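# Flip the serving platter face down onto the drying mat

## Task

Turn the serving platter, which starts face up, upside down and release it resting face down on the drying mat, not in contact with any fixed part of the rig (rails, edges, posts, braces, brackets, arm bases or mounts). From the moment it begins to tip, the attempt fails if the platter is moved quickly, or if it rotates or drops quickly after passing the on-edge position. It also fails if any loose object is still gripped at the end, if a closed gripper has both fingers bearing down hard on the platter, if the platter only stays put because the robot supports it, or if anything the robot is touching at the end settles more than about a fingernail's width once left alone. Nothing may be knocked or placed off the table.

## Robot and tools

ROBOT. Two 6-joint arms, left_arm and right_arm, each with a two-finger parallel gripper. They stand on opposite sides of the table. Base (URDF root) poses in the scene frame: left_arm at (+0.111, +0.451, +0.107) m, quat_wxyz (+0.673, 0, 0, -0.739); right_arm at (+0.164, -0.572, +0.041) m, quat_wxyz (+0.495, 0, 0, +0.869). The names are labels only, not image sides. Joint ranges in rad, base to hand: waist -3.054 to 3.054, shoulder 0.000 to 3.142, elbow 0.000 to 2.356, wrist pitch -1.571 to 1.571, wrist yaw -1.571 to 1.571, wrist roll -3.142 to 3.142. Load limits in N m: waist 17, shoulder 21.1, elbow 21, wrist pitch 5.55, wrist yaw 5.53, wrist roll 5.19; a carried object adds to them. Hitting a limit freezes that arm for 10 s and drops the rest of the call.

FRAMES. Scene frame: origin at the table centre, +z up, tabletop at z = +0.020 m, left_arm's base toward +y. Gripper frame: fingers extend along its +x, close and open along its y. end_effector_position is the midpoint between the pads, roughly 3 to 4 cm short of the fingertips; at long reach the printed value may be off from the real one.

execute_actions(actions). actions is a list of actions run in sequence; an empty list only reports state and images. Each action lasts 15 control steps of 1/30 s (0.5 s) and holds up to 15 rows; if fewer, the final row is repeated. Every row is a single list of 14 numbers, each in [-1, 1], covering both arms even if one is idle: left_arm dx, dy, dz, rx, ry, rz, opening, then right_arm dx, dy, dz, rx, ry, rz, opening. dx..rz are an offset, in that gripper's own axes, from its measured pose at the start of the action (for a call's first action, the pose last reported in this scene); all rows of an action refer to that same start, not to the previous row. Scale: 1.0 equals 0.6 m of travel or 180 degrees of turn; rx, ry, rz form one rotation vector. opening is absolute, not an offset: +1 is fully open (0.088 m), empty fingers touch near -0.80, and values down to -1 close no further. Fully closing takes at least about 0.5 s.

Per control step the commanded pose is limited to 70 mm and 16 degrees away from the measured one; the solver favours position over orientation when it cannot do both. Large offsets therefore may need several actions, and after an action the arm only continues to its last clipped pose. The Hand target line shows where each gripper is currently being driven. Friction can leave the hand short or slightly tilted, and tiny commands may do nothing, so check pose and orientation after moving and correct tilt. For an arm meant to stay still, send the offset back to its desired pose in the first call of a reply and zeros afterwards, always with its intended opening.

move(target, speed, blocking). target is one 14-number row in the same layout, scale and gripper axes; the offsets are taken from the pose in the latest result of this scene that shows one; openings are absolute and sent when the move starts. Both grippers travel straight lines that finish together, lasting 0.5 to 10 s (cut off at 10 s). speed is top path speed in m/s, 0.002 to 0.5, default 0.25; turning is capped at twice that in rad/s. Nothing is avoided on the way, including the other arm; hands lag, drift and can exceed speed, mostly near full stretch. Faster contact and targets set deeper past contact mean harder pushes. The result adds a move: line with the ending (done, off_target, moving, held, fault) and acting limits (limits=paced: pose clipped; limits=held: steps blocked, after which the arm may jump fast), plus each gripper's distance to its pose. With blocking=false you get a result after 0.5 s; rows and moves are refused until a result shows the move ended, so use wait or stop.

wait(seconds): 0 to 10, lets time pass with last commands held; returns early if a move ends. stop(): brakes a running move (needs space, more when fast); fingers keep moving. zoom_image(camera, region): camera is cam_high, cam_left_wrist or cam_right_wrist; region is [x0, y0, x1, y1] pixels of that 504x504 image, origin top-left, at most 504 by 504. read_manual(section): only "licences", no motion. finished_scene(scene): ends the current scene given its number, irreversibly, and reports success.

RESULTS. A state line per arm gives gripper position (m), quat_wxyz and linear and angular velocity in the scene frame. grip_measured is the finger opening on the command scale; the last Joint positions value per arm is the opening in metres. Readings carry a fixed per-gripper error up to about 1 mm, and when squeezing something hard read up to about 3 mm (0.061) narrower than the pads. To hold, command about 0.07 below grip_measured; less squeezes more gently. Parts thinner than about 3 mm get proportionally less force. Pads push about 34 to 49 N each, briefly more at first contact. A pose unreachable line names an arm whose command the clearance check altered. MOTOR HOT appears from 50 °C; at 95 °C an OVER-TEMPERATURE FAULT holds the arm, and if it does not cool within 30 to 60 s the arm and gripper go limp. Holding loads heats motors, even while you think; the robot keeps the last command during thinking.

CAMERAS. Images come in the order cam_high, cam_left_wrist, cam_right_wrist, all 504x504, with pinhole plus radial calibration (K, D, T_world_to_cam) in the session; wrist camera poses follow the arm's joint readings, and results list changed camera numbers.

AVOID. Arms striking or pressing each other; tipping the platter quickly or letting it fall over; hard pushes or slams; knocking things off the table; ending with anything gripped or pressing down on the platter with a closed gripper; leaving the platter propped by the robot or on a fixed rig part. Loose objects may occasionally get a brief external push.

Each tool is called as name(argument=value, ...) on one line, values as JSON.

## Session

execute_actions(actions=[])

Scene clock: 0.00 s.
left_arm: end_effector_position=(+0.1541, -0.0308, +0.3256) grip_measured=+0.988 end_effector_quat_wxyz=(+0.418, +0.450, -0.302, -0.729) end_effector_velocity=(-0.005, +0.001, -0.001) end_effector_angular_velocity=(+0.005, -0.002, -0.017) | right_arm: end_effector_position=(-0.0748, -0.2057, +0.3799) grip_measured=+1.000 end_effector_quat_wxyz=(+0.498, -0.464, +0.026, +0.732) end_effector_velocity=(+0.000, -0.000, -0.005) end_effector_angular_velocity=(-0.015, -0.023, +0.018)
Joint positions: left_arm=[ 0.319  1.692  1.228 -0.001  0.451  1.32   0.087] | right_arm=[ 0.185  1.852  2.202 -1.232  0.421 -0.179  0.088]
Joint velocities: left_arm=[-0.007 -0.002 -0.002 -0.007  0.007  0.007 -0.   ] | right_arm=[-0.002  0.002 -0.007 -0.007 -0.007 -0.022  0.   ]
Heat: left arm: hottest shoulder 21 °C (+0.0 °C/min); right arm: hottest wrist yaw 21 °C (+0.0 °C/min).
Hand target (left_arm): +0.154, -0.031, +0.326; -0.418, -0.450, +0.302, +0.729
Hand target (right_arm): -0.075, -0.206, +0.380; +0.498, -0.464, +0.026, +0.732

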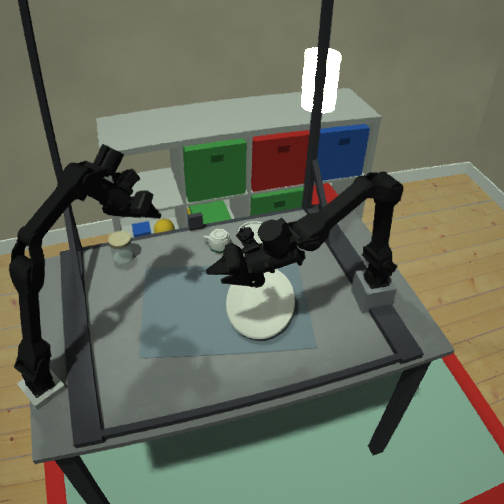

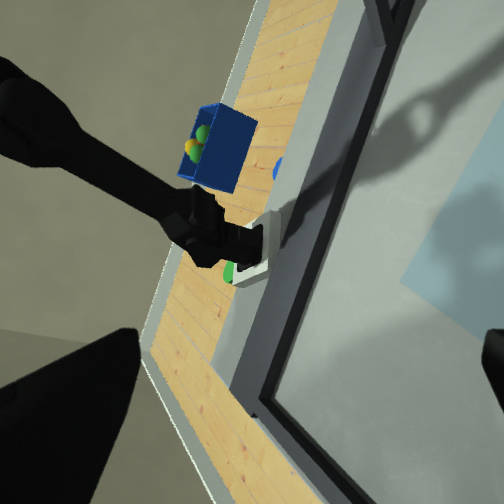

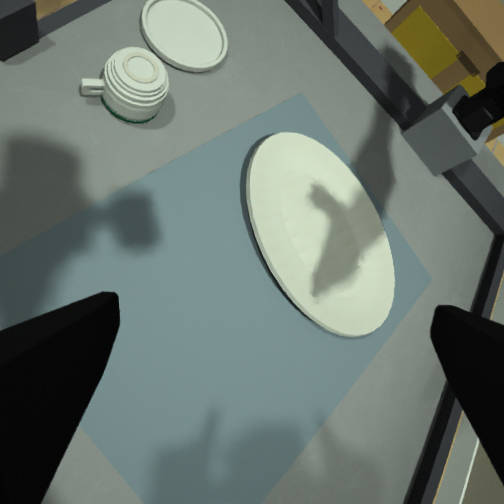

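zoom_image(camera="cam_high", region=[130,200,370,380])

zoom_image(camera="cam_right_wrist", region=[200,80,450,360])

Region (130, 200, 370, 380) of cam_high's 504x504 image, scaled by 2.100, with more detail than that image has; it fills the top 378 rows of this view, and the rest is white.

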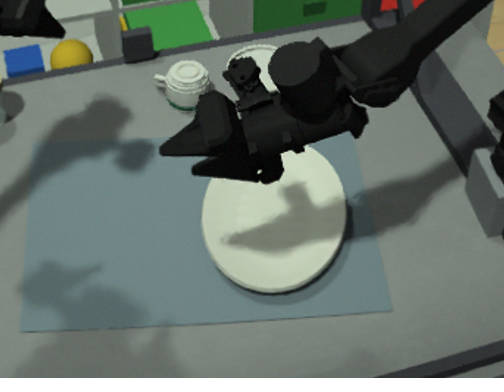

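Region (200, 80, 450, 360) of cam_right_wrist's 504x504 image, scaled by 1.800, with more detail than that image has; it fills the left 450 columns of this view, and the rest is white.

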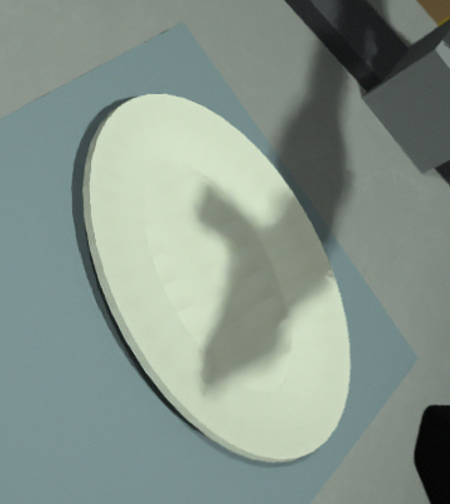

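move(target=[-0.255,-0.545,0.077,0.089,0.106,-0.153,0,0,0,0,0,0,0,0])

move(target=[0,0,0,0,0,0,0,0.463,-0.037,-0.303,0.228,0.008,-0.022,0])

Scene clock: 4.70 s.
left_arm: end_effector_position=(+0.0399, +0.2561, +0.1400) grip_measured=+0.002 end_effector_quat_wxyz=(+0.213, +0.675, -0.215, -0.673) end_effector_velocity=(+0.002, +0.003, +0.001) end_effector_angular_velocity=(-0.007, -0.012, +0.022) | right_arm: end_effector_position=(-0.0748, -0.2057, +0.3799) grip_measured=+0.003 end_effector_quat_wxyz=(+0.498, -0.464, +0.026, +0.732) end_effector_velocity=(+0.004, -0.002, -0.005) end_effector_angular_velocity=(-0.022, -0.029, +0.013)
Joint positions: left_arm=[-0.49   0.945  0.283 -0.377 -0.326  1.08   0.039] | right_arm=[ 0.185  1.852  2.202 -1.232  0.421 -0.179  0.039]
Joint velocities: left_arm=[-0.027 -0.012 -0.002 -0.022 -0.037 -0.037 -0.   ] | right_arm=[-0.007 -0.002 -0.007 -0.022 -0.007 -0.022  0.   ]
Heat: left arm: hottest shoulder 22 °C (+0.0 °C/min); right arm: hottest wrist pitch 21 °C (+0.0 °C/min).
Hand target (left_arm): +0.041, +0.259, +0.137; +0.212, +0.677, -0.213, -0.672
Hand target (right_arm): -0.075, -0.206, +0.380; +0.498, -0.464, +0.026, +0.732
Off the commanded pose (left_arm): 0.004 m, 0 deg.
Off the commanded pose (right_arm): 0.000 m, 0 deg.
move: done
camera_calibration (this result's frames):
cam_left_wrist: T_world_to_cam=[[0.0236267, 0.78649, -0.617151, -0.10121], [0.946866, 0.180463, 0.266229, -0.0848004], [0.320759, -0.59065, -0.740437, 0.312229], [0, 0, 0, 1]] pos_world=[-0.0174645, 0.279322, 0.191301]

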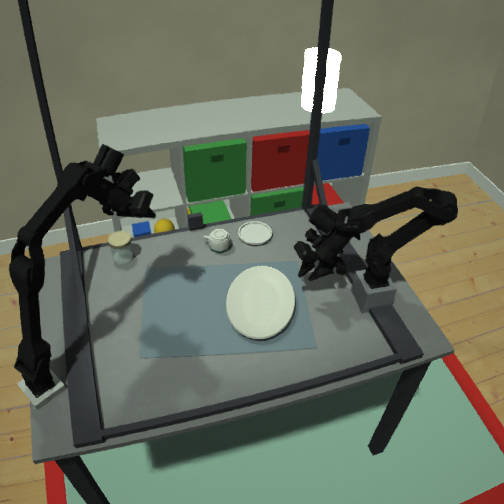

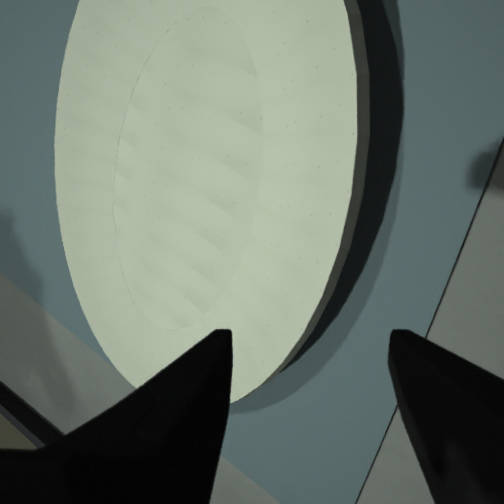

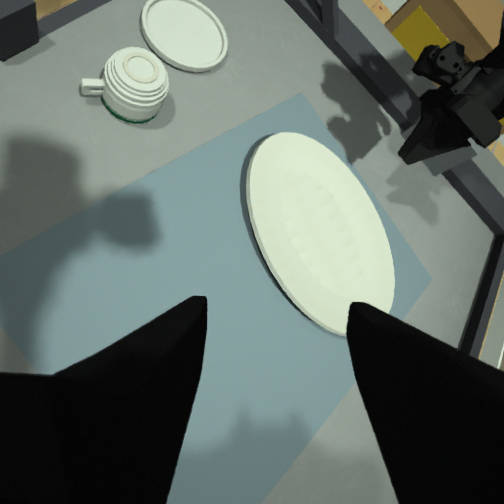

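Scene clock: 6.70 s.
left_arm: end_effector_position=(+0.0399, +0.2561, +0.1400) grip_measured=+0.002 end_effector_quat_wxyz=(+0.213, +0.675, -0.215, -0.673) end_effector_velocity=(+0.001, +0.003, -0.002) end_effector_angular_velocity=(+0.010, +0.005, +0.005) | right_arm: end_effector_position=(+0.0369, -0.0885, +0.0977) grip_measured=+0.003 end_effector_quat_wxyz=(+0.654, -0.264, +0.267, +0.657) end_effector_velocity=(+0.000, -0.000, -0.006) end_effector_angular_velocity=(-0.009, -0.013, +0.018)
Joint positions: left_arm=[-0.49   0.945  0.283 -0.377 -0.326  1.08   0.039] | right_arm=[-0.209  2.016  1.227 -0.007  0.226  0.233  0.039]
Joint velocities: left_arm=[ 0.002 -0.007 -0.007 -0.007  0.007 -0.007 -0.   ] | right_arm=[-0.002  0.012 -0.002  0.007 -0.007 -0.022 -0.   ]
Heat: left arm: hottest shoulder 22 °C (+9.0 °C/min); right arm: hottest wrist pitch 21 °C (+0.0 °C/min).
Hand target (left_arm): +0.040, +0.256, +0.140; +0.213, +0.675, -0.215, -0.673
Hand target (right_arm): +0.038, -0.090, +0.089; +0.652, -0.269, +0.273, +0.654
Off the commanded pose (left_arm): 0.000 m, 0 deg.
Off the commanded pose (right_arm): 0.008 m, 1 deg.
move: done
camera_calibration (this result's frames):
cam_left_wrist: T_world_to_cam=[[0.0236267, 0.78649, -0.617151, -0.10121], [0.946866, 0.180463, 0.266229, -0.0848004], [0.320759, -0.59065, -0.740437, 0.312229], [0, 0, 0, 1]] pos_world=[-0.0174645, 0.279322, 0.191301]
cam_right_wrist: T_world_to_cam=[[0.999113, 0.0234239, 0.0349836, -0.0288576], [0.0362572, -0.901067, -0.432161, -0.0092292], [0.0213997, 0.433046, -0.901118, 0.202395], [0, 0, 0, 1]] pos_world=[0.0248354, -0.0952864, 0.179402]

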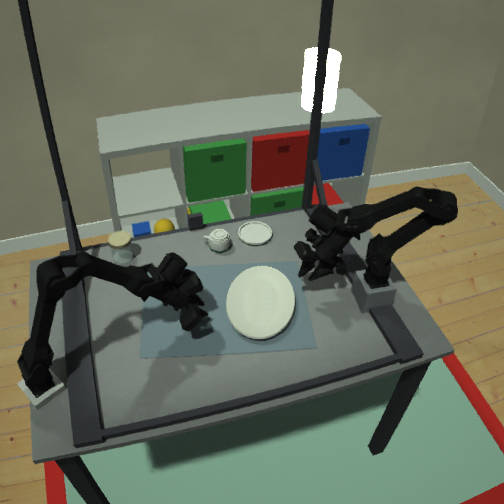

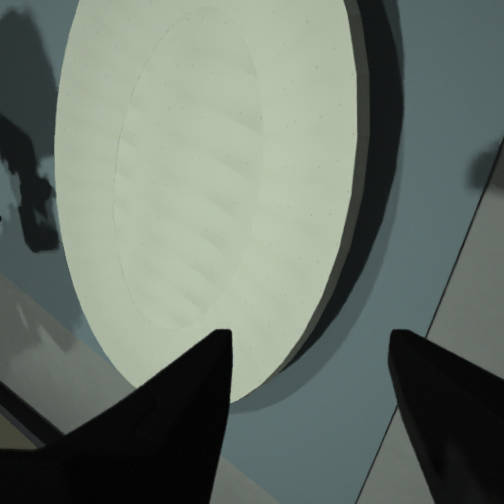

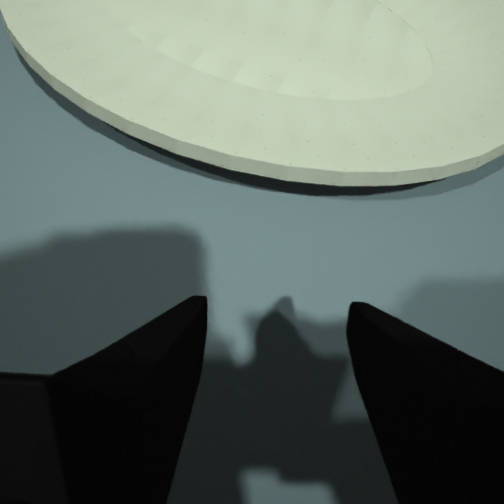

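move(target=[0.113,-0.036,0.033,0,0,0.055,0,0.101,-0.022,0,0,0,0,0], speed=0.1)

Scene clock: 8.90 s.
left_arm: end_effector_position=(+0.0187, +0.2314, +0.0743) grip_measured=+0.002 end_effector_quat_wxyz=(+0.275, +0.651, -0.271, -0.653) end_effector_velocity=(-0.001, -0.000, -0.001) end_effector_angular_velocity=(-0.013, +0.008, +0.002) | right_arm: end_effector_position=(+0.0488, -0.0466, +0.0610) grip_measured=+0.003 end_effector_quat_wxyz=(+0.656, -0.261, +0.265, +0.657) end_effector_velocity=(+0.002, +0.000, +0.001) end_effector_angular_velocity=(-0.001, -0.011, -0.003)
Joint positions: left_arm=[-0.592  1.61   0.093  0.612 -0.467  1.044  0.039] | right_arm=[-0.266  2.208  1.36   0.068  0.189  0.193  0.039]
Joint velocities: left_arm=[-0.007  0.032 -0.007  0.051 -0.007 -0.007 -0.   ] | right_arm=[-0.002 -0.002  0.002 -0.007  0.007 -0.007 -0.   ]
Heat: left arm: hottest shoulder 22 °C (+6.7 °C/min); right arm: hottest shoulder 21 °C (+0.0 °C/min).
Hand target (left_arm): +0.020, +0.234, +0.072; +0.270, +0.655, -0.273, -0.651
Hand target (right_arm): +0.049, -0.045, +0.055; +0.654, -0.264, +0.267, +0.656
Off the commanded pose (left_arm): 0.004 m, 1 deg.
Off the commanded pose (right_arm): 0.006 m, 0 deg.
move: done
camera_calibration (this result's frames):
cam_left_wrist: T_world_to_cam=[[0.0139003, 0.66483, -0.746865, -0.0838927], [0.948134, 0.228462, 0.221014, -0.0505756], [0.317567, -0.711201, -0.627172, 0.275351], [0, 0, 0, 1]] pos_world=[-0.0383237, 0.263158, 0.121214]
cam_right_wrist: T_world_to_cam=[[0.999241, 0.0205855, 0.0330837, -0.0405146], [0.0330429, -0.897649, -0.43947, 0.013053], [0.0206508, 0.44023, -0.897648, 0.151054], [0, 0, 0, 1]] pos_world=[0.0369331, -0.0539474, 0.14267]

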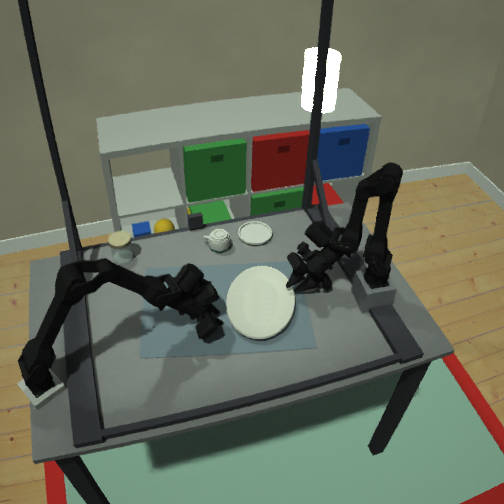

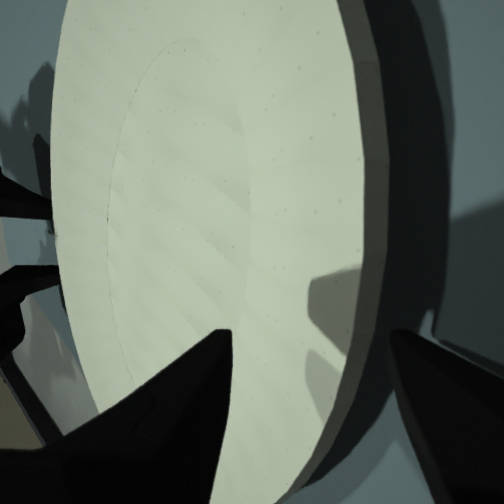

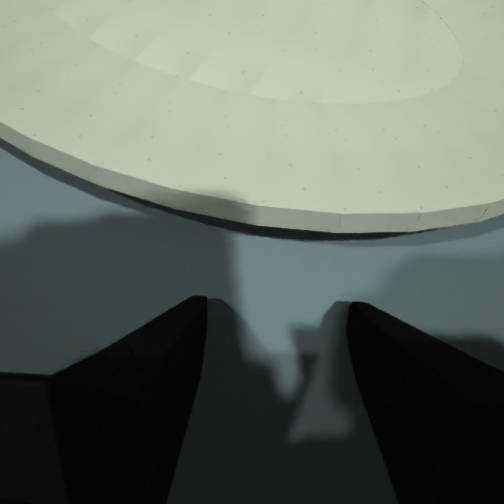

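move(target=[0.042,0.028,0,0,0,0,0,0.03,0,0.018,0,0,0,0], speed=0.05)

zoom_image(camera="cam_high", region=[180,230,340,360])

Scene clock: 11.87 s.
left_arm: end_effector_position=(+0.0218, +0.2114, +0.0642) grip_measured=+0.002 end_effector_quat_wxyz=(+0.263, +0.657, -0.266, -0.655) end_effector_velocity=(+0.003, +0.001, -0.001) end_effector_angular_velocity=(+0.003, -0.014, +0.002) | right_arm: end_effector_position=(+0.0482, -0.0277, +0.0621) grip_measured=+0.003 end_effector_quat_wxyz=(+0.657, -0.256, +0.264, +0.658) end_effector_velocity=(-0.004, -0.003, -0.006) end_effector_angular_velocity=(-0.020, -0.006, +0.033)
Joint positions: left_arm=[-0.49   1.736  0.15   0.692 -0.393  1.133  0.039] | right_arm=[-0.275  2.262  1.455  0.039  0.184  0.189  0.039]
Joint velocities: left_arm=[ 0.002 -0.002 -0.002 -0.007 -0.007  0.007 -0.   ] | right_arm=[ 0.002  0.007 -0.002 -0.007 -0.022 -0.022 -0.   ]
Heat: left arm: hottest shoulder 22 °C (+5.1 °C/min); right arm: hottest shoulder 22 °C (+5.1 °C/min).
Hand target (left_arm): +0.019, +0.202, +0.069; +0.275, +0.651, -0.271, -0.654
Hand target (right_arm): +0.049, -0.026, +0.057; +0.656, -0.260, +0.265, +0.657
Off the commanded pose (left_arm): 0.011 m, 2 deg.
Off the commanded pose (right_arm): 0.006 m, 1 deg.
move: off_target (left_arm)
camera_calibration (this result's frames):
cam_left_wrist: T_world_to_cam=[[0.0258498, 0.683922, -0.729097, -0.0836709], [0.947471, 0.215827, 0.236046, -0.0449105], [0.318796, -0.6969, -0.642416, 0.251703], [0, 0, 0, 1]] pos_world=[-0.0355276, 0.242329, 0.111295]
cam_right_wrist: T_world_to_cam=[[0.999374, 0.0175471, 0.0307176, -0.0402565], [0.0294603, -0.89352, -0.448055, 0.0314017], [0.0195847, 0.44868, -0.893478, 0.143811], [0, 0, 0, 1]] pos_world=[0.0364897, -0.0357608, 0.143799]

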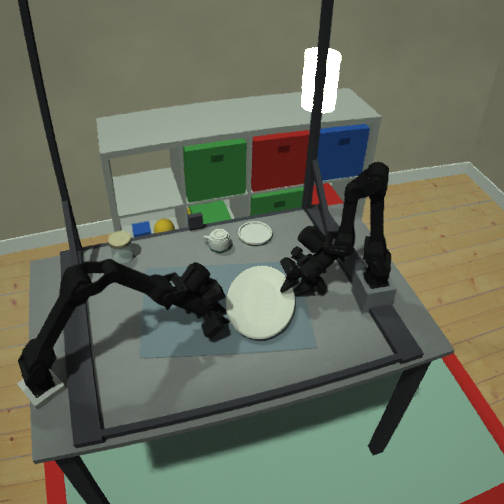

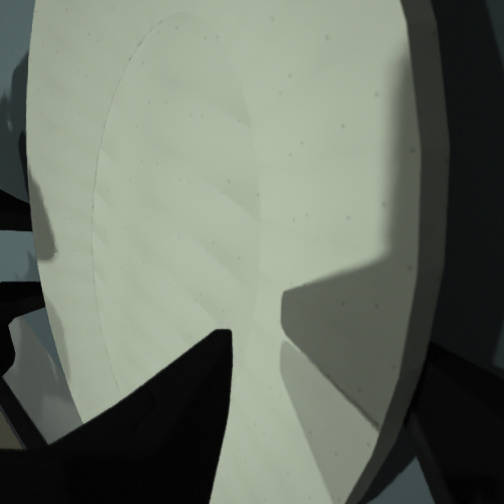

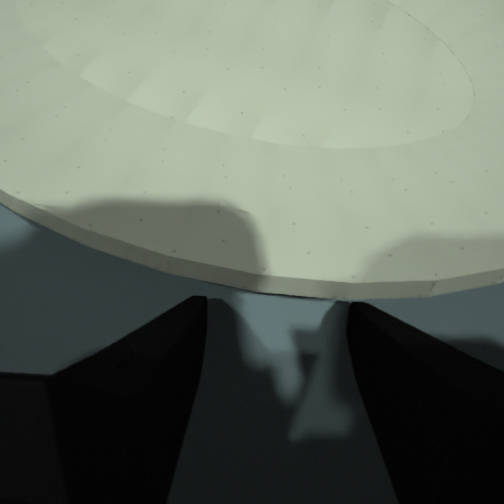

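Region (180, 230, 340, 360) of cam_high's 504x504 image, scaled by 3.150, with more detail than that image has; it fills the top 410 rows of this view, and the rest is white.

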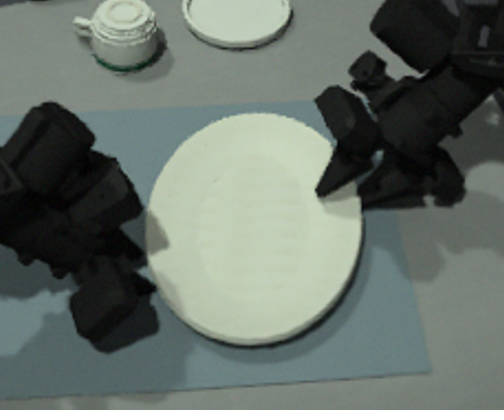

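move(target=[-0.04,0.08,0,0,0,0,0,0.012,0,0.012,0,0,0,0], speed=0.03)

Scene clock: 14.10 s.
left_arm: end_effector_position=(+0.0255, +0.2128, +0.0961) grip_measured=+0.002 end_effector_quat_wxyz=(+0.229, +0.670, -0.252, -0.659) end_effector_velocity=(-0.001, -0.000, +0.004) end_effector_angular_velocity=(-0.001, -0.002, +0.003) | right_arm: end_effector_position=(+0.0474, -0.0247, +0.0629) grip_measured=+0.003 end_effector_quat_wxyz=(+0.656, -0.261, +0.266, +0.656) end_effector_velocity=(+0.001, -0.002, -0.003) end_effector_angular_velocity=(-0.013, -0.003, +0.008)
Joint positions: left_arm=[-0.45   1.416  0.23   0.232 -0.34   1.171  0.039] | right_arm=[-0.275  2.273  1.486  0.005  0.184  0.189  0.039]
Joint velocities: left_arm=[-0.007 -0.022  0.012 -0.037 -0.007 -0.007 -0.   ] | right_arm=[-0.002  0.002 -0.002 -0.007 -0.007 -0.007 -0.   ]
Heat: left arm: hottest shoulder 22 °C (+4.3 °C/min); right arm: hottest shoulder 23 °C (+8.5 °C/min).
Hand target (left_arm): +0.022, +0.195, +0.115; +0.263, +0.657, -0.266, -0.655
Hand target (right_arm): +0.048, -0.018, +0.063; +0.657, -0.256, +0.263, +0.658
Off the commanded pose (left_arm): 0.027 m, 5 deg.
Off the commanded pose (right_arm): 0.007 m, 1 deg.
move: off_target (left_arm)
camera_calibration (this result's frames):
cam_left_wrist: T_world_to_cam=[[0.0557966, 0.734603, -0.676199, -0.0780303], [0.946056, 0.177592, 0.270995, -0.0514759], [0.319162, -0.654843, -0.685067, 0.267148], [0, 0, 0, 1]] pos_world=[-0.0322105, 0.241403, 0.1442]
cam_right_wrist: T_world_to_cam=[[0.99927, 0.0179392, 0.033727, -0.0397219], [0.0308887, -0.898905, -0.437053, 0.0335083], [0.022477, 0.437775, -0.898803, 0.143093], [0, 0, 0, 1]] pos_world=[0.0354415, -0.0318093, 0.144597]

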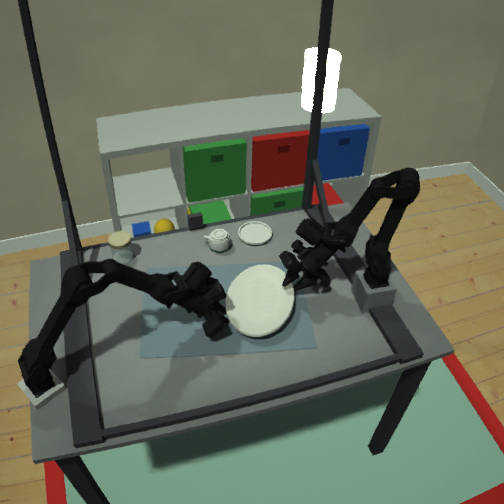

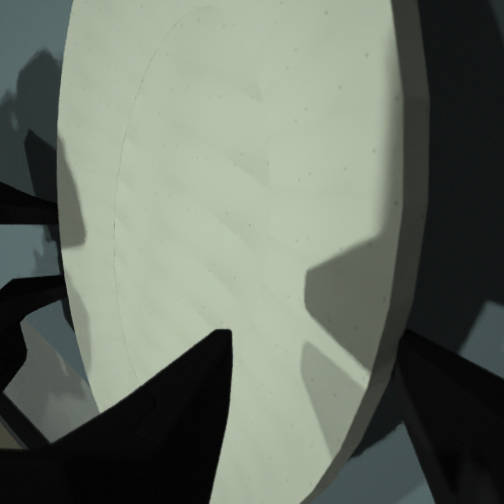

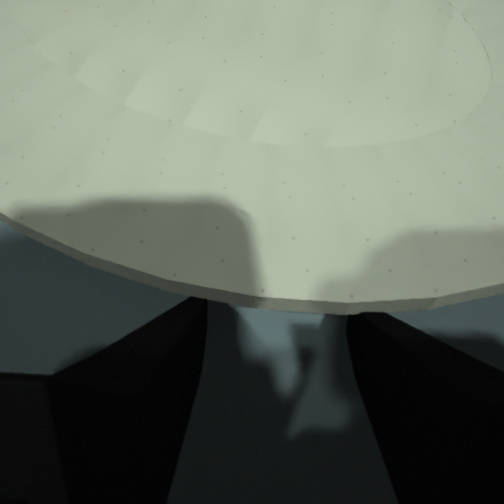

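move(target=[0.035,0.0,0,0,0,0,-0.9,0,0,0,0,0,0,0], speed=0.03)

zoom_image(camera="cam_high", region=[180,230,340,360])

Scene clock: 15.33 s.
left_arm: end_effector_position=(+0.0266, +0.2198, +0.0699) grip_measured=-0.622 end_effector_quat_wxyz=(+0.195, +0.678, -0.243, -0.666) end_effector_velocity=(+0.002, +0.003, -0.003) end_effector_angular_velocity=(-0.001, -0.011, -0.004) | right_arm: end_effector_position=(+0.0474, -0.0253, +0.0622) grip_measured=+0.003 end_effector_quat_wxyz=(+0.656, -0.263, +0.267, +0.655) end_effector_velocity=(+0.005, +0.002, +0.002) end_effector_angular_velocity=(+0.008, +0.002, -0.018)
Joint positions: left_arm=[-0.436  1.559  0.21   0.341 -0.298  1.199  0.009] | right_arm=[-0.275  2.273  1.486  0.002  0.184  0.189  0.039]
Joint velocities: left_arm=[-0.002  0.007 -0.017  0.022 -0.007  0.007 -0.   ] | right_arm=[-0.007 -0.002 -0.002  0.007  0.007  0.007  0.   ]
Heat: left arm: hottest wrist pitch 23 °C (+7.8 °C/min); right arm: hottest shoulder 23 °C (+7.8 °C/min).
Hand target (left_arm): +0.026, +0.200, +0.081; +0.229, +0.671, -0.251, -0.659
Hand target (right_arm): +0.047, -0.025, +0.063; +0.656, -0.261, +0.267, +0.656
Off the commanded pose (left_arm): 0.023 m, 4 deg.
Off the commanded pose (right_arm): 0.001 m, 0 deg.
move: off_target (left_arm)
camera_calibration (this result's frames):
cam_left_wrist: T_world_to_cam=[[0.0891237, 0.774572, -0.626175, -0.114113], [0.94671, 0.129482, 0.294914, -0.0378302], [0.30951, -0.61909, -0.721755, 0.24839], [0, 0, 0, 1]] pos_world=[-0.0308949, 0.247063, 0.118979]
cam_right_wrist: T_world_to_cam=[[0.99924, 0.0179096, 0.0346256, -0.0397322], [0.0311704, -0.900486, -0.433767, 0.0324207], [0.0234113, 0.434517, -0.900359, 0.142664], [0, 0, 0, 1]] pos_world=[0.0353514, -0.0320841, 0.143888]

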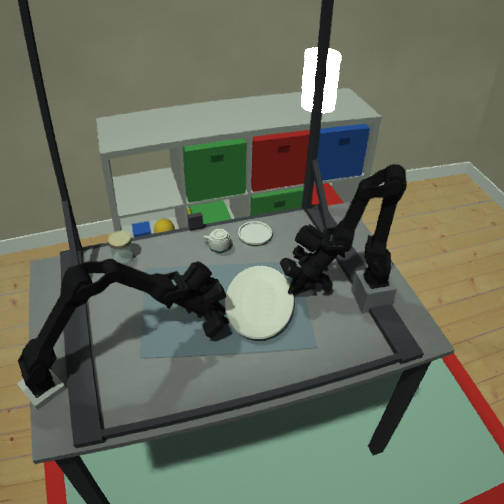

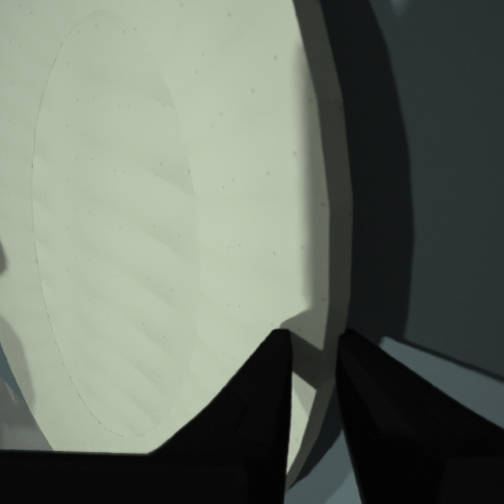

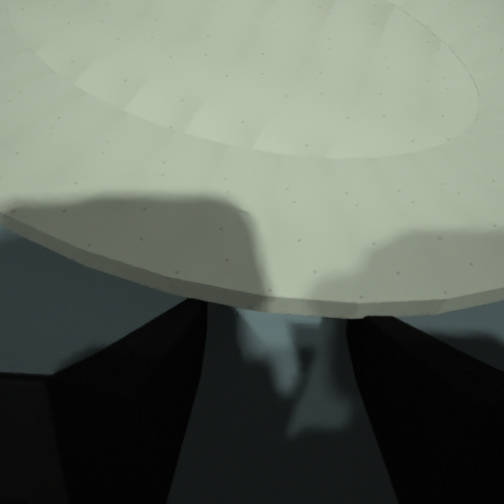

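Region (180, 230, 340, 360) of cam_high's 504x504 image, scaled by 3.150, with more detail than that image has; it fills the top 410 rows of this view, and the rest is white.

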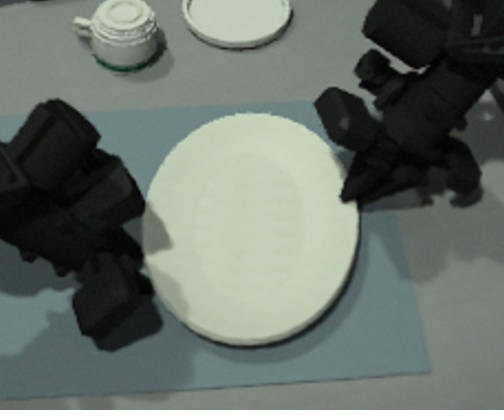

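move(target=[-0.09,0.09,0,0,0,0.05,-0.9,0,0,0,0,0,0,0], speed=0.03)

Scene clock: 18.57 s.
left_arm: end_effector_position=(+0.0282, +0.2193, +0.1294) grip_measured=-0.696 end_effector_quat_wxyz=(+0.224, +0.669, -0.282, -0.650) end_effector_velocity=(+0.001, +0.001, +0.001) end_effector_angular_velocity=(+0.003, -0.014, -0.003) | right_arm: end_effector_position=(+0.0471, -0.0256, +0.0626) grip_measured=+0.003 end_effector_quat_wxyz=(+0.656, -0.263, +0.267, +0.655) end_effector_velocity=(-0.001, -0.002, -0.004) end_effector_angular_velocity=(-0.016, +0.017, +0.008)
Joint positions: left_arm=[-0.467  1.174  0.251  0.006 -0.36   1.221  0.005] | right_arm=[-0.274  2.272  1.486 -0.001  0.185  0.189  0.039]
Joint velocities: left_arm=[-0.002 -0.012  0.002 -0.022 -0.007  0.007 -0.   ] | right_arm=[-0.002  0.002 -0.002 -0.007 -0.022  0.007 -0.   ]
Heat: left arm: hottest wrist pitch 23 °C (+6.5 °C/min); right arm: hottest shoulder 24 °C (+9.7 °C/min).
Hand target (left_arm): +0.023, +0.209, +0.145; +0.246, +0.657, -0.295, -0.649
Hand target (right_arm): +0.048, -0.025, +0.062; +0.656, -0.263, +0.267, +0.655
Off the commanded pose (left_arm): 0.020 m, 3 deg.
Off the commanded pose (right_arm): 0.001 m, 0 deg.
move: off_target (left_arm)
camera_calibration (this result's frames):
cam_left_wrist: T_world_to_cam=[[0.105165, 0.704048, -0.702323, -0.0518544], [0.9452, 0.148744, 0.290642, -0.0603925], [0.309092, -0.6944, -0.649823, 0.297758], [0, 0, 0, 1]] pos_world=[-0.0294984, 0.252255, 0.174624]
cam_right_wrist: T_world_to_cam=[[0.999212, 0.0184387, 0.0351613, -0.0394712], [0.0318552, -0.900919, -0.432816, 0.0321903], [0.023697, 0.433595, -0.900796, 0.143196], [0, 0, 0, 1]] pos_world=[0.0350214, -0.0323602, 0.14431]

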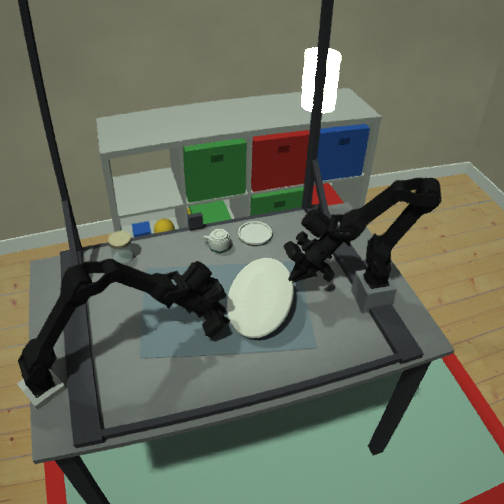

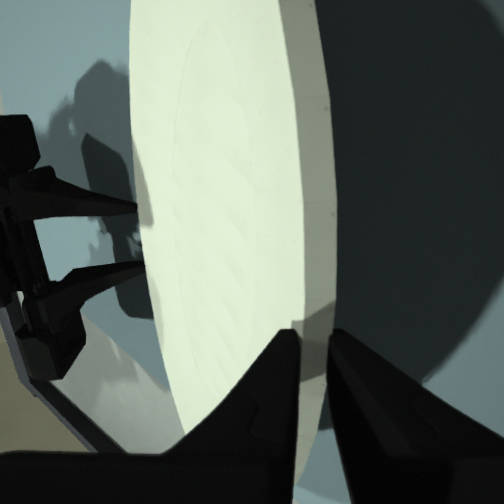

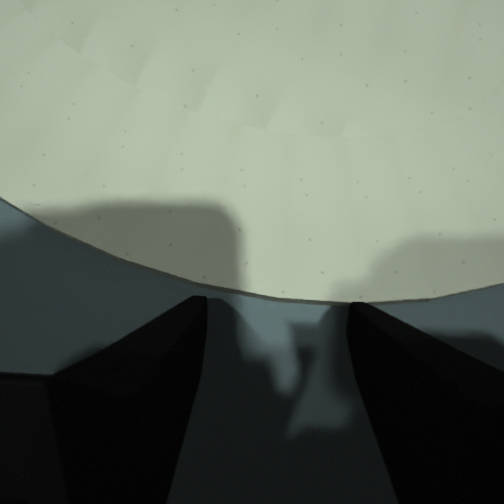

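move(target=[0.03,0.1,0,0,0,0,-0.62,0,0,0,0,0,0,0], speed=0.03)

Scene clock: 21.20 s.
left_arm: end_effector_position=(+0.0254, +0.2093, +0.1235) grip_measured=-0.615 end_effector_quat_wxyz=(+0.153, +0.684, -0.253, -0.667) end_effector_velocity=(+0.003, +0.001, -0.001) end_effector_angular_velocity=(+0.011, -0.023, +0.015) | right_arm: end_effector_position=(+0.0485, -0.0271, +0.0623) grip_measured=+0.003 end_effector_quat_wxyz=(+0.657, -0.267, +0.269, +0.651) end_effector_velocity=(+0.001, -0.003, -0.003) end_effector_angular_velocity=(-0.013, -0.003, +0.008)
Joint positions: left_arm=[-0.387  1.293  0.38  -0.122 -0.24   1.305  0.009] | right_arm=[-0.274  2.269  1.486 -0.013  0.191  0.19   0.039]
Joint velocities: left_arm=[-0.002  0.007  0.007 -0.022 -0.022 -0.007 -0.   ] | right_arm=[-0.002 -0.002 -0.007 -0.007 -0.007 -0.007 -0.   ]
Heat: left arm: hottest wrist pitch 25 °C (+11.3 °C/min); right arm: hottest shoulder 26 °C (+14.2 °C/min).
Hand target (left_arm): +0.025, +0.170, +0.160; +0.225, +0.670, -0.281, -0.650
Hand target (right_arm): +0.047, -0.026, +0.063; +0.656, -0.263, +0.267, +0.655
Off the commanded pose (left_arm): 0.057 m, 9 deg.
Off the commanded pose (right_arm): 0.002 m, 1 deg.
move: off_target (left_arm)
camera_calibration (this result's frames):
cam_left_wrist: T_world_to_cam=[[0.160979, 0.793919, -0.586326, -0.0831591], [0.943348, 0.0508691, 0.327882, -0.038613], [0.290138, -0.605891, -0.740754, 0.281043], [0, 0, 0, 1]] pos_world=[-0.0317287, 0.238267, 0.172086]
cam_right_wrist: T_world_to_cam=[[0.999064, 0.0133905, 0.0411216, -0.0413187], [0.0296322, -0.904527, -0.425385, 0.0302416], [0.0314995, 0.426205, -0.904078, 0.143171], [0, 0, 0, 1]] pos_world=[0.0358741, -0.0331125, 0.144001]

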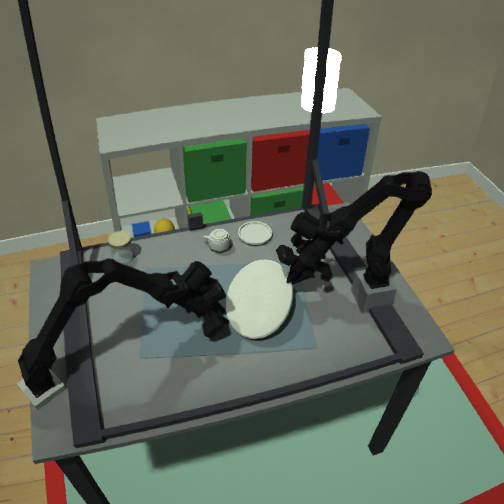

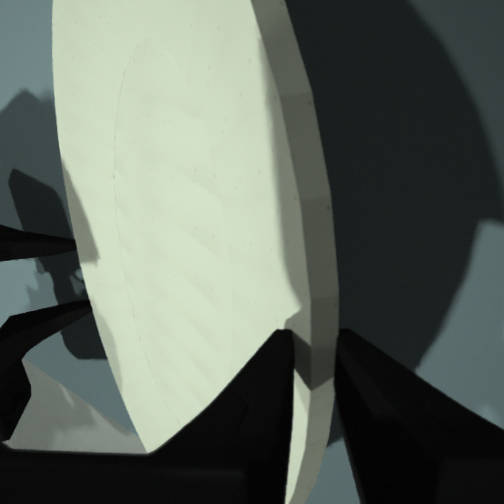

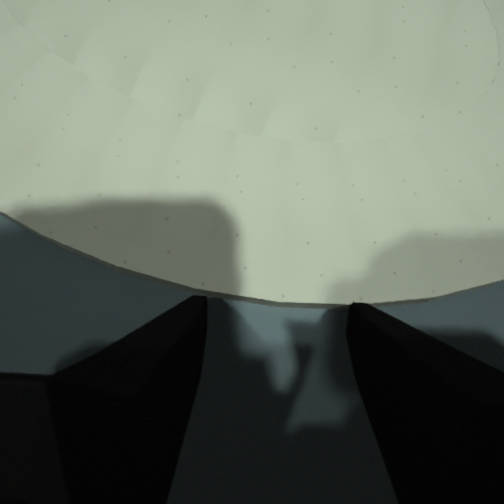

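move(target=[-0.055,0.093,0,0,0,0,-0.9,-0.025,0,-0.025,0,0,0,0], speed=0.03)

Scene clock: 23.83 s.
left_arm: end_effector_position=(+0.0224, +0.1924, +0.1657) grip_measured=-0.684 end_effector_quat_wxyz=(+0.134, +0.694, -0.237, -0.666) end_effector_velocity=(+0.001, +0.003, +0.000) end_effector_angular_velocity=(+0.014, -0.003, -0.007) | right_arm: end_effector_position=(+0.0485, -0.0449, +0.0618) grip_measured=+0.003 end_effector_quat_wxyz=(+0.657, -0.266, +0.268, +0.653) end_effector_velocity=(+0.001, -0.002, -0.000) end_effector_angular_velocity=(-0.008, -0.002, +0.008)
Joint positions: left_arm=[-0.359  1.276  0.592 -0.401 -0.224  1.326  0.006] | right_arm=[-0.264  2.214  1.385  0.034  0.197  0.196  0.039]
Joint velocities: left_arm=[ 0.002 -0.007  0.002 -0.022  0.007  0.007 -0.   ] | right_arm=[-0.002 -0.007 -0.007 -0.007 -0.007 -0.007 -0.   ]
Heat: left arm: hottest wrist pitch 25 °C (+10.1 °C/min); right arm: hottest shoulder 27 °C (+15.1 °C/min).
Hand target (left_arm): +0.018, +0.182, +0.182; +0.153, +0.684, -0.253, -0.667
Hand target (right_arm): +0.048, -0.048, +0.062; +0.657, -0.267, +0.269, +0.651
Off the commanded pose (left_arm): 0.020 m, 3 deg.
Off the commanded pose (right_arm): 0.003 m, 0 deg.
move: off_target (left_arm)
camera_calibration (this result's frames):
cam_left_wrist: T_world_to_cam=[[0.170045, 0.822518, -0.542723, -0.0574774], [0.936515, 0.0364862, 0.348724, -0.0492724], [0.306634, -0.567568, -0.764096, 0.299014], [0, 0, 0, 1]] pos_world=[-0.0357696, 0.218785, 0.214463]
cam_right_wrist: T_world_to_cam=[[0.999066, 0.0154565, 0.0403546, -0.0409461], [0.0312511, -0.903393, -0.427674, 0.0140507], [0.0298457, 0.428536, -0.903032, 0.150447], [0, 0, 0, 1]] pos_world=[0.0359786, -0.0511456, 0.14352]

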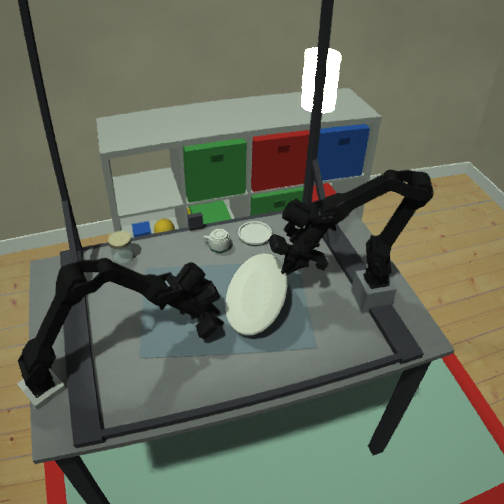

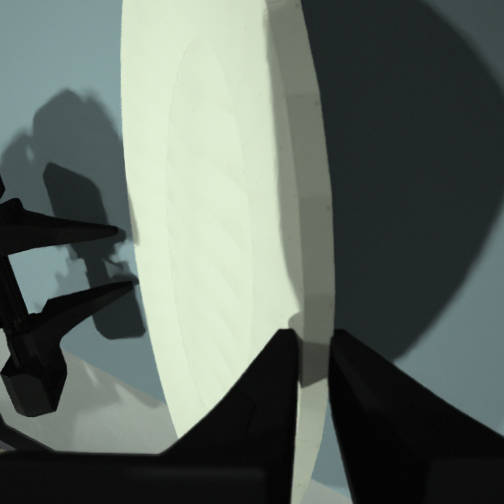

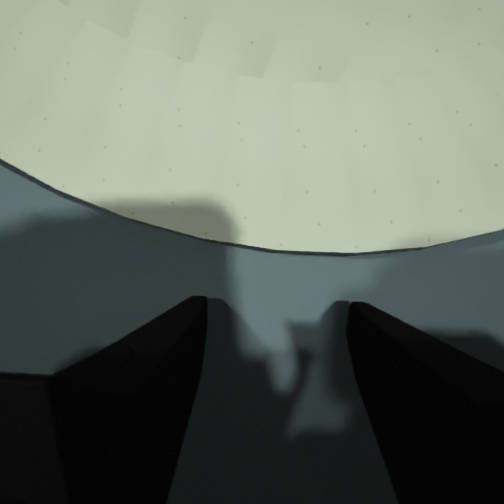

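move(target=[-0.03,0.16,-0.008,0,0,-0.03,-0.9,0,0,0,0,0,0,0], speed=0.03)

Scene clock: 27.67 s.
left_arm: end_effector_position=(+0.0109, +0.1326, +0.2242) grip_measured=-0.701 end_effector_quat_wxyz=(+0.086, +0.705, -0.196, -0.676) end_effector_velocity=(-0.000, -0.002, -0.000) end_effector_angular_velocity=(+0.004, -0.012, -0.006) | right_arm: end_effector_position=(+0.0485, -0.0449, +0.0619) grip_measured=+0.003 end_effector_quat_wxyz=(+0.657, -0.266, +0.268, +0.653) end_effector_velocity=(+0.001, -0.001, -0.001) end_effector_angular_velocity=(-0.008, -0.002, +0.008)
Joint positions: left_arm=[-0.279  1.519  1.084 -0.76  -0.152  1.386  0.005] | right_arm=[-0.264  2.214  1.385  0.035  0.197  0.196  0.039]
Joint velocities: left_arm=[-0.002  0.012  0.012 -0.007 -0.007  0.007  0.   ] | right_arm=[-0.002 -0.002 -0.002 -0.007 -0.007 -0.007 -0.   ]
Heat: left arm: hottest wrist pitch 26 °C (+10.8 °C/min); right arm: hottest shoulder 28 °C (+15.2 °C/min).
Hand target (left_arm): +0.013, +0.120, +0.231; +0.103, +0.705, -0.204, -0.672
Hand target (right_arm): +0.049, -0.045, +0.062; +0.657, -0.266, +0.268, +0.653
Off the commanded pose (left_arm): 0.015 m, 2 deg.
Off the commanded pose (right_arm): 0.000 m, 0 deg.
move: off_target (left_arm)
camera_calibration (this result's frames):
cam_left_wrist: T_world_to_cam=[[0.180266, 0.884234, -0.430852, -0.00794177], [0.932082, -0.0136369, 0.361992, -0.0530249], [0.31421, -0.466844, -0.826637, 0.313914], [0, 0, 0, 1]] pos_world=[-0.0477797, 0.152848, 0.275266]
cam_right_wrist: T_world_to_cam=[[0.99907, 0.0154417, 0.0402585, -0.0409514], [0.0312075, -0.903235, -0.428009, 0.0141118], [0.0297537, 0.428868, -0.902877, 0.150572], [0, 0, 0, 1]] pos_world=[0.0359928, -0.0511968, 0.143637]

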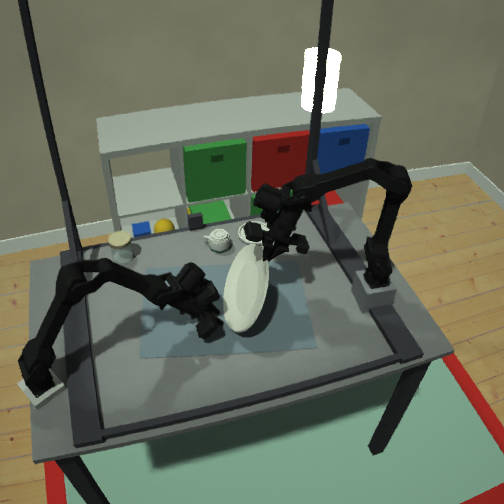

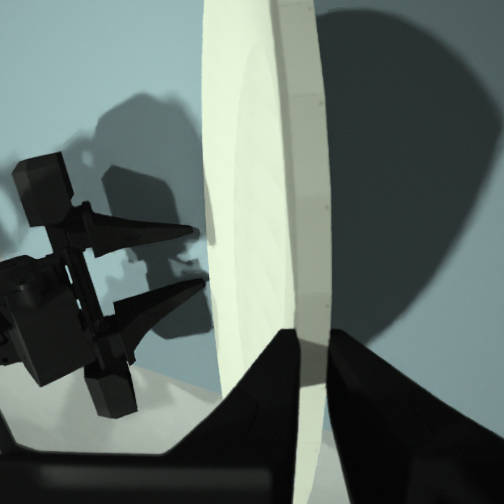

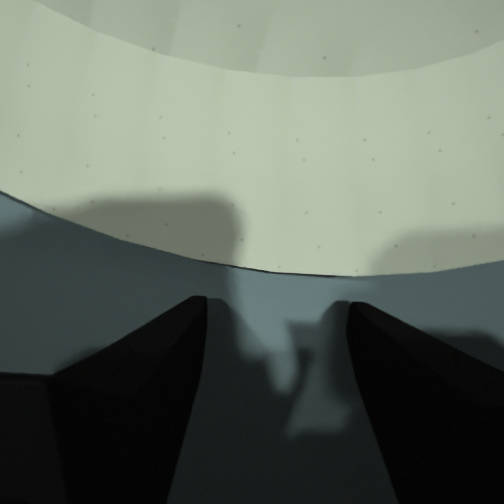

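move(target=[0.045,0,0,0,0,0,-0.6,0,0,0,0,0,0,0], speed=0.02)

move(target=[0,0,0,0,0,0,-0.9,0,0,0,0,0,0,0])

Scene clock: 29.63 s.
left_arm: end_effector_position=(+0.0080, +0.1269, +0.2015) grip_measured=-0.601 end_effector_quat_wxyz=(+0.079, +0.703, -0.195, -0.679) end_effector_velocity=(+0.000, +0.000, -0.001) end_effector_angular_velocity=(-0.005, -0.003, +0.007) | right_arm: end_effector_position=(+0.0485, -0.0449, +0.0619) grip_measured=+0.003 end_effector_quat_wxyz=(+0.657, -0.266, +0.268, +0.653) end_effector_velocity=(-0.002, -0.002, -0.001) end_effector_angular_velocity=(-0.011, +0.008, +0.018)
Joint positions: left_arm=[-0.276  1.569  1.044 -0.678 -0.14   1.395  0.01 ] | right_arm=[-0.264  2.214  1.385  0.035  0.197  0.196  0.039]
Joint velocities: left_arm=[-0.002 -0.002 -0.007  0.007 -0.007 -0.007 -0.   ] | right_arm=[-0.002 -0.002 -0.002 -0.007 -0.022 -0.007 -0.   ]
Heat: left arm: hottest wrist pitch 27 °C (+12.1 °C/min); right arm: hottest shoulder 28 °C (+14.2 °C/min).
Hand target (left_arm): +0.011, +0.122, +0.200; +0.086, +0.705, -0.196, -0.676
Hand target (right_arm): +0.049, -0.045, +0.062; +0.657, -0.266, +0.268, +0.653
Off the commanded pose (left_arm): 0.006 m, 1 deg.
Off the commanded pose (right_arm): 0.000 m, 0 deg.
move: done
camera_calibration (this result's frames):
cam_left_wrist: T_world_to_cam=[[0.186112, 0.887593, -0.421356, -0.0145237], [0.933507, -0.0259722, 0.357617, -0.0397327], [0.306475, -0.459896, -0.833408, 0.293982], [0, 0, 0, 1]] pos_world=[-0.0503043, 0.14706, 0.253097]
cam_right_wrist: T_world_to_cam=[[0.99907, 0.0154417, 0.0402585, -0.0409514], [0.0312075, -0.903235, -0.428009, 0.0141118], [0.0297537, 0.428868, -0.902877, 0.150572], [0, 0, 0, 1]] pos_world=[0.0359928, -0.0511968, 0.143637]

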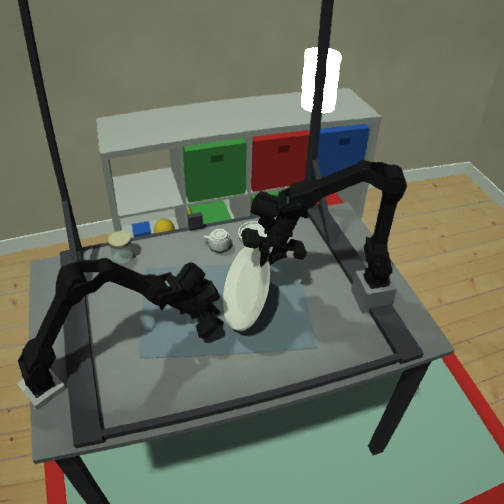

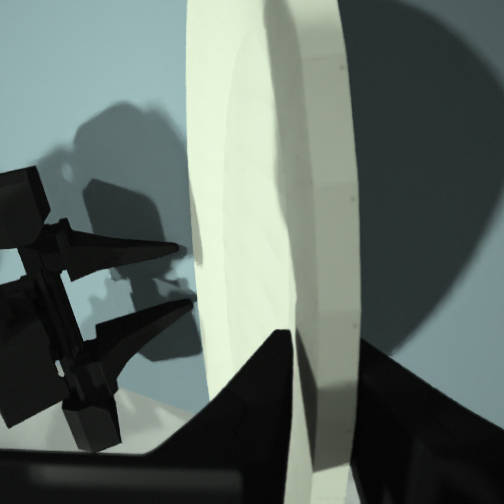

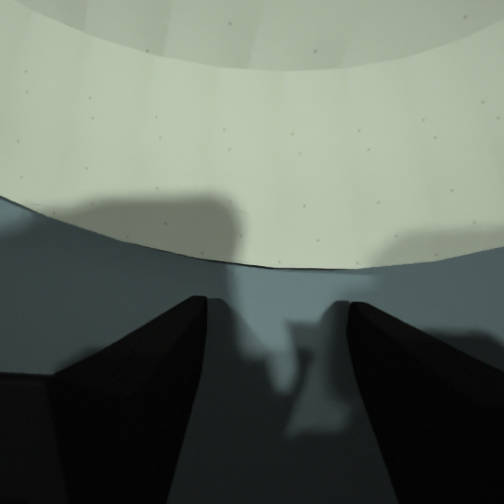

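Scene clock: 30.13 s.
left_arm: end_effector_position=(+0.0077, +0.1273, +0.2018) grip_measured=-0.698 end_effector_quat_wxyz=(+0.079, +0.703, -0.195, -0.679) end_effector_velocity=(+0.000, +0.005, -0.002) end_effector_angular_velocity=(+0.023, +0.001, +0.002) | right_arm: end_effector_position=(+0.0485, -0.0449, +0.0619) grip_measured=+0.003 end_effector_quat_wxyz=(+0.657, -0.266, +0.268, +0.653) end_effector_velocity=(-0.002, -0.002, -0.001) end_effector_angular_velocity=(-0.008, +0.008, +0.002)
Joint positions: left_arm=[-0.277  1.568  1.044 -0.679 -0.139  1.395  0.005] | right_arm=[-0.264  2.214  1.385  0.035  0.197  0.196  0.039]
Joint velocities: left_arm=[-0.002 -0.002 -0.002 -0.022  0.007 -0.007 -0.   ] | right_arm=[ 0.002 -0.002 -0.002 -0.007 -0.007  0.007 -0.   ]
Heat: left arm: hottest wrist pitch 27 °C (+11.9 °C/min); right arm: hottest shoulder 29 °C (+15.9 °C/min).
Hand target (left_arm): +0.008, +0.127, +0.202; +0.079, +0.703, -0.195, -0.679
Hand target (right_arm): +0.049, -0.045, +0.062; +0.657, -0.266, +0.268, +0.653
Off the commanded pose (left_arm): 0.001 m, 0 deg.
Off the commanded pose (right_arm): 0.000 m, 0 deg.
move: done
camera_calibration (this result's frames):
cam_left_wrist: T_world_to_cam=[[0.186811, 0.887658, -0.42091, -0.0148319], [0.933667, -0.0271594, 0.35711, -0.0393221], [0.30556, -0.459702, -0.833851, 0.294503], [0, 0, 0, 1]] pos_world=[-0.0505038, 0.147482, 0.253371]
cam_right_wrist: T_world_to_cam=[[0.99907, 0.0154417, 0.0402585, -0.0409514], [0.0312075, -0.903235, -0.428009, 0.0141118], [0.0297537, 0.428868, -0.902877, 0.150572], [0, 0, 0, 1]] pos_world=[0.0359928, -0.0511968, 0.143637]

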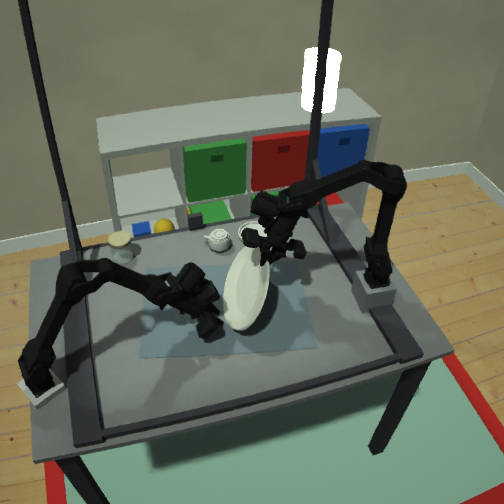

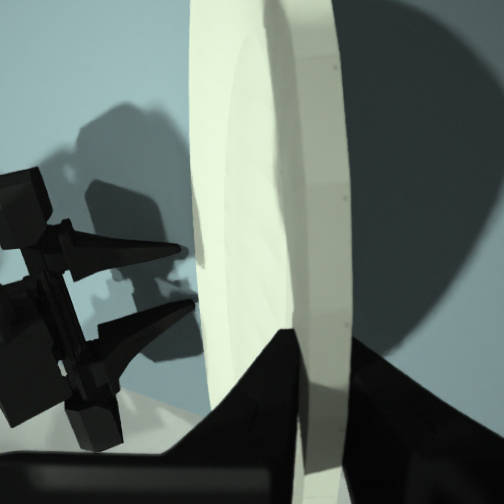

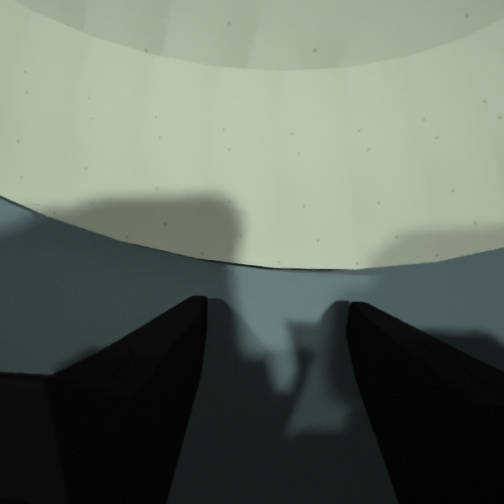

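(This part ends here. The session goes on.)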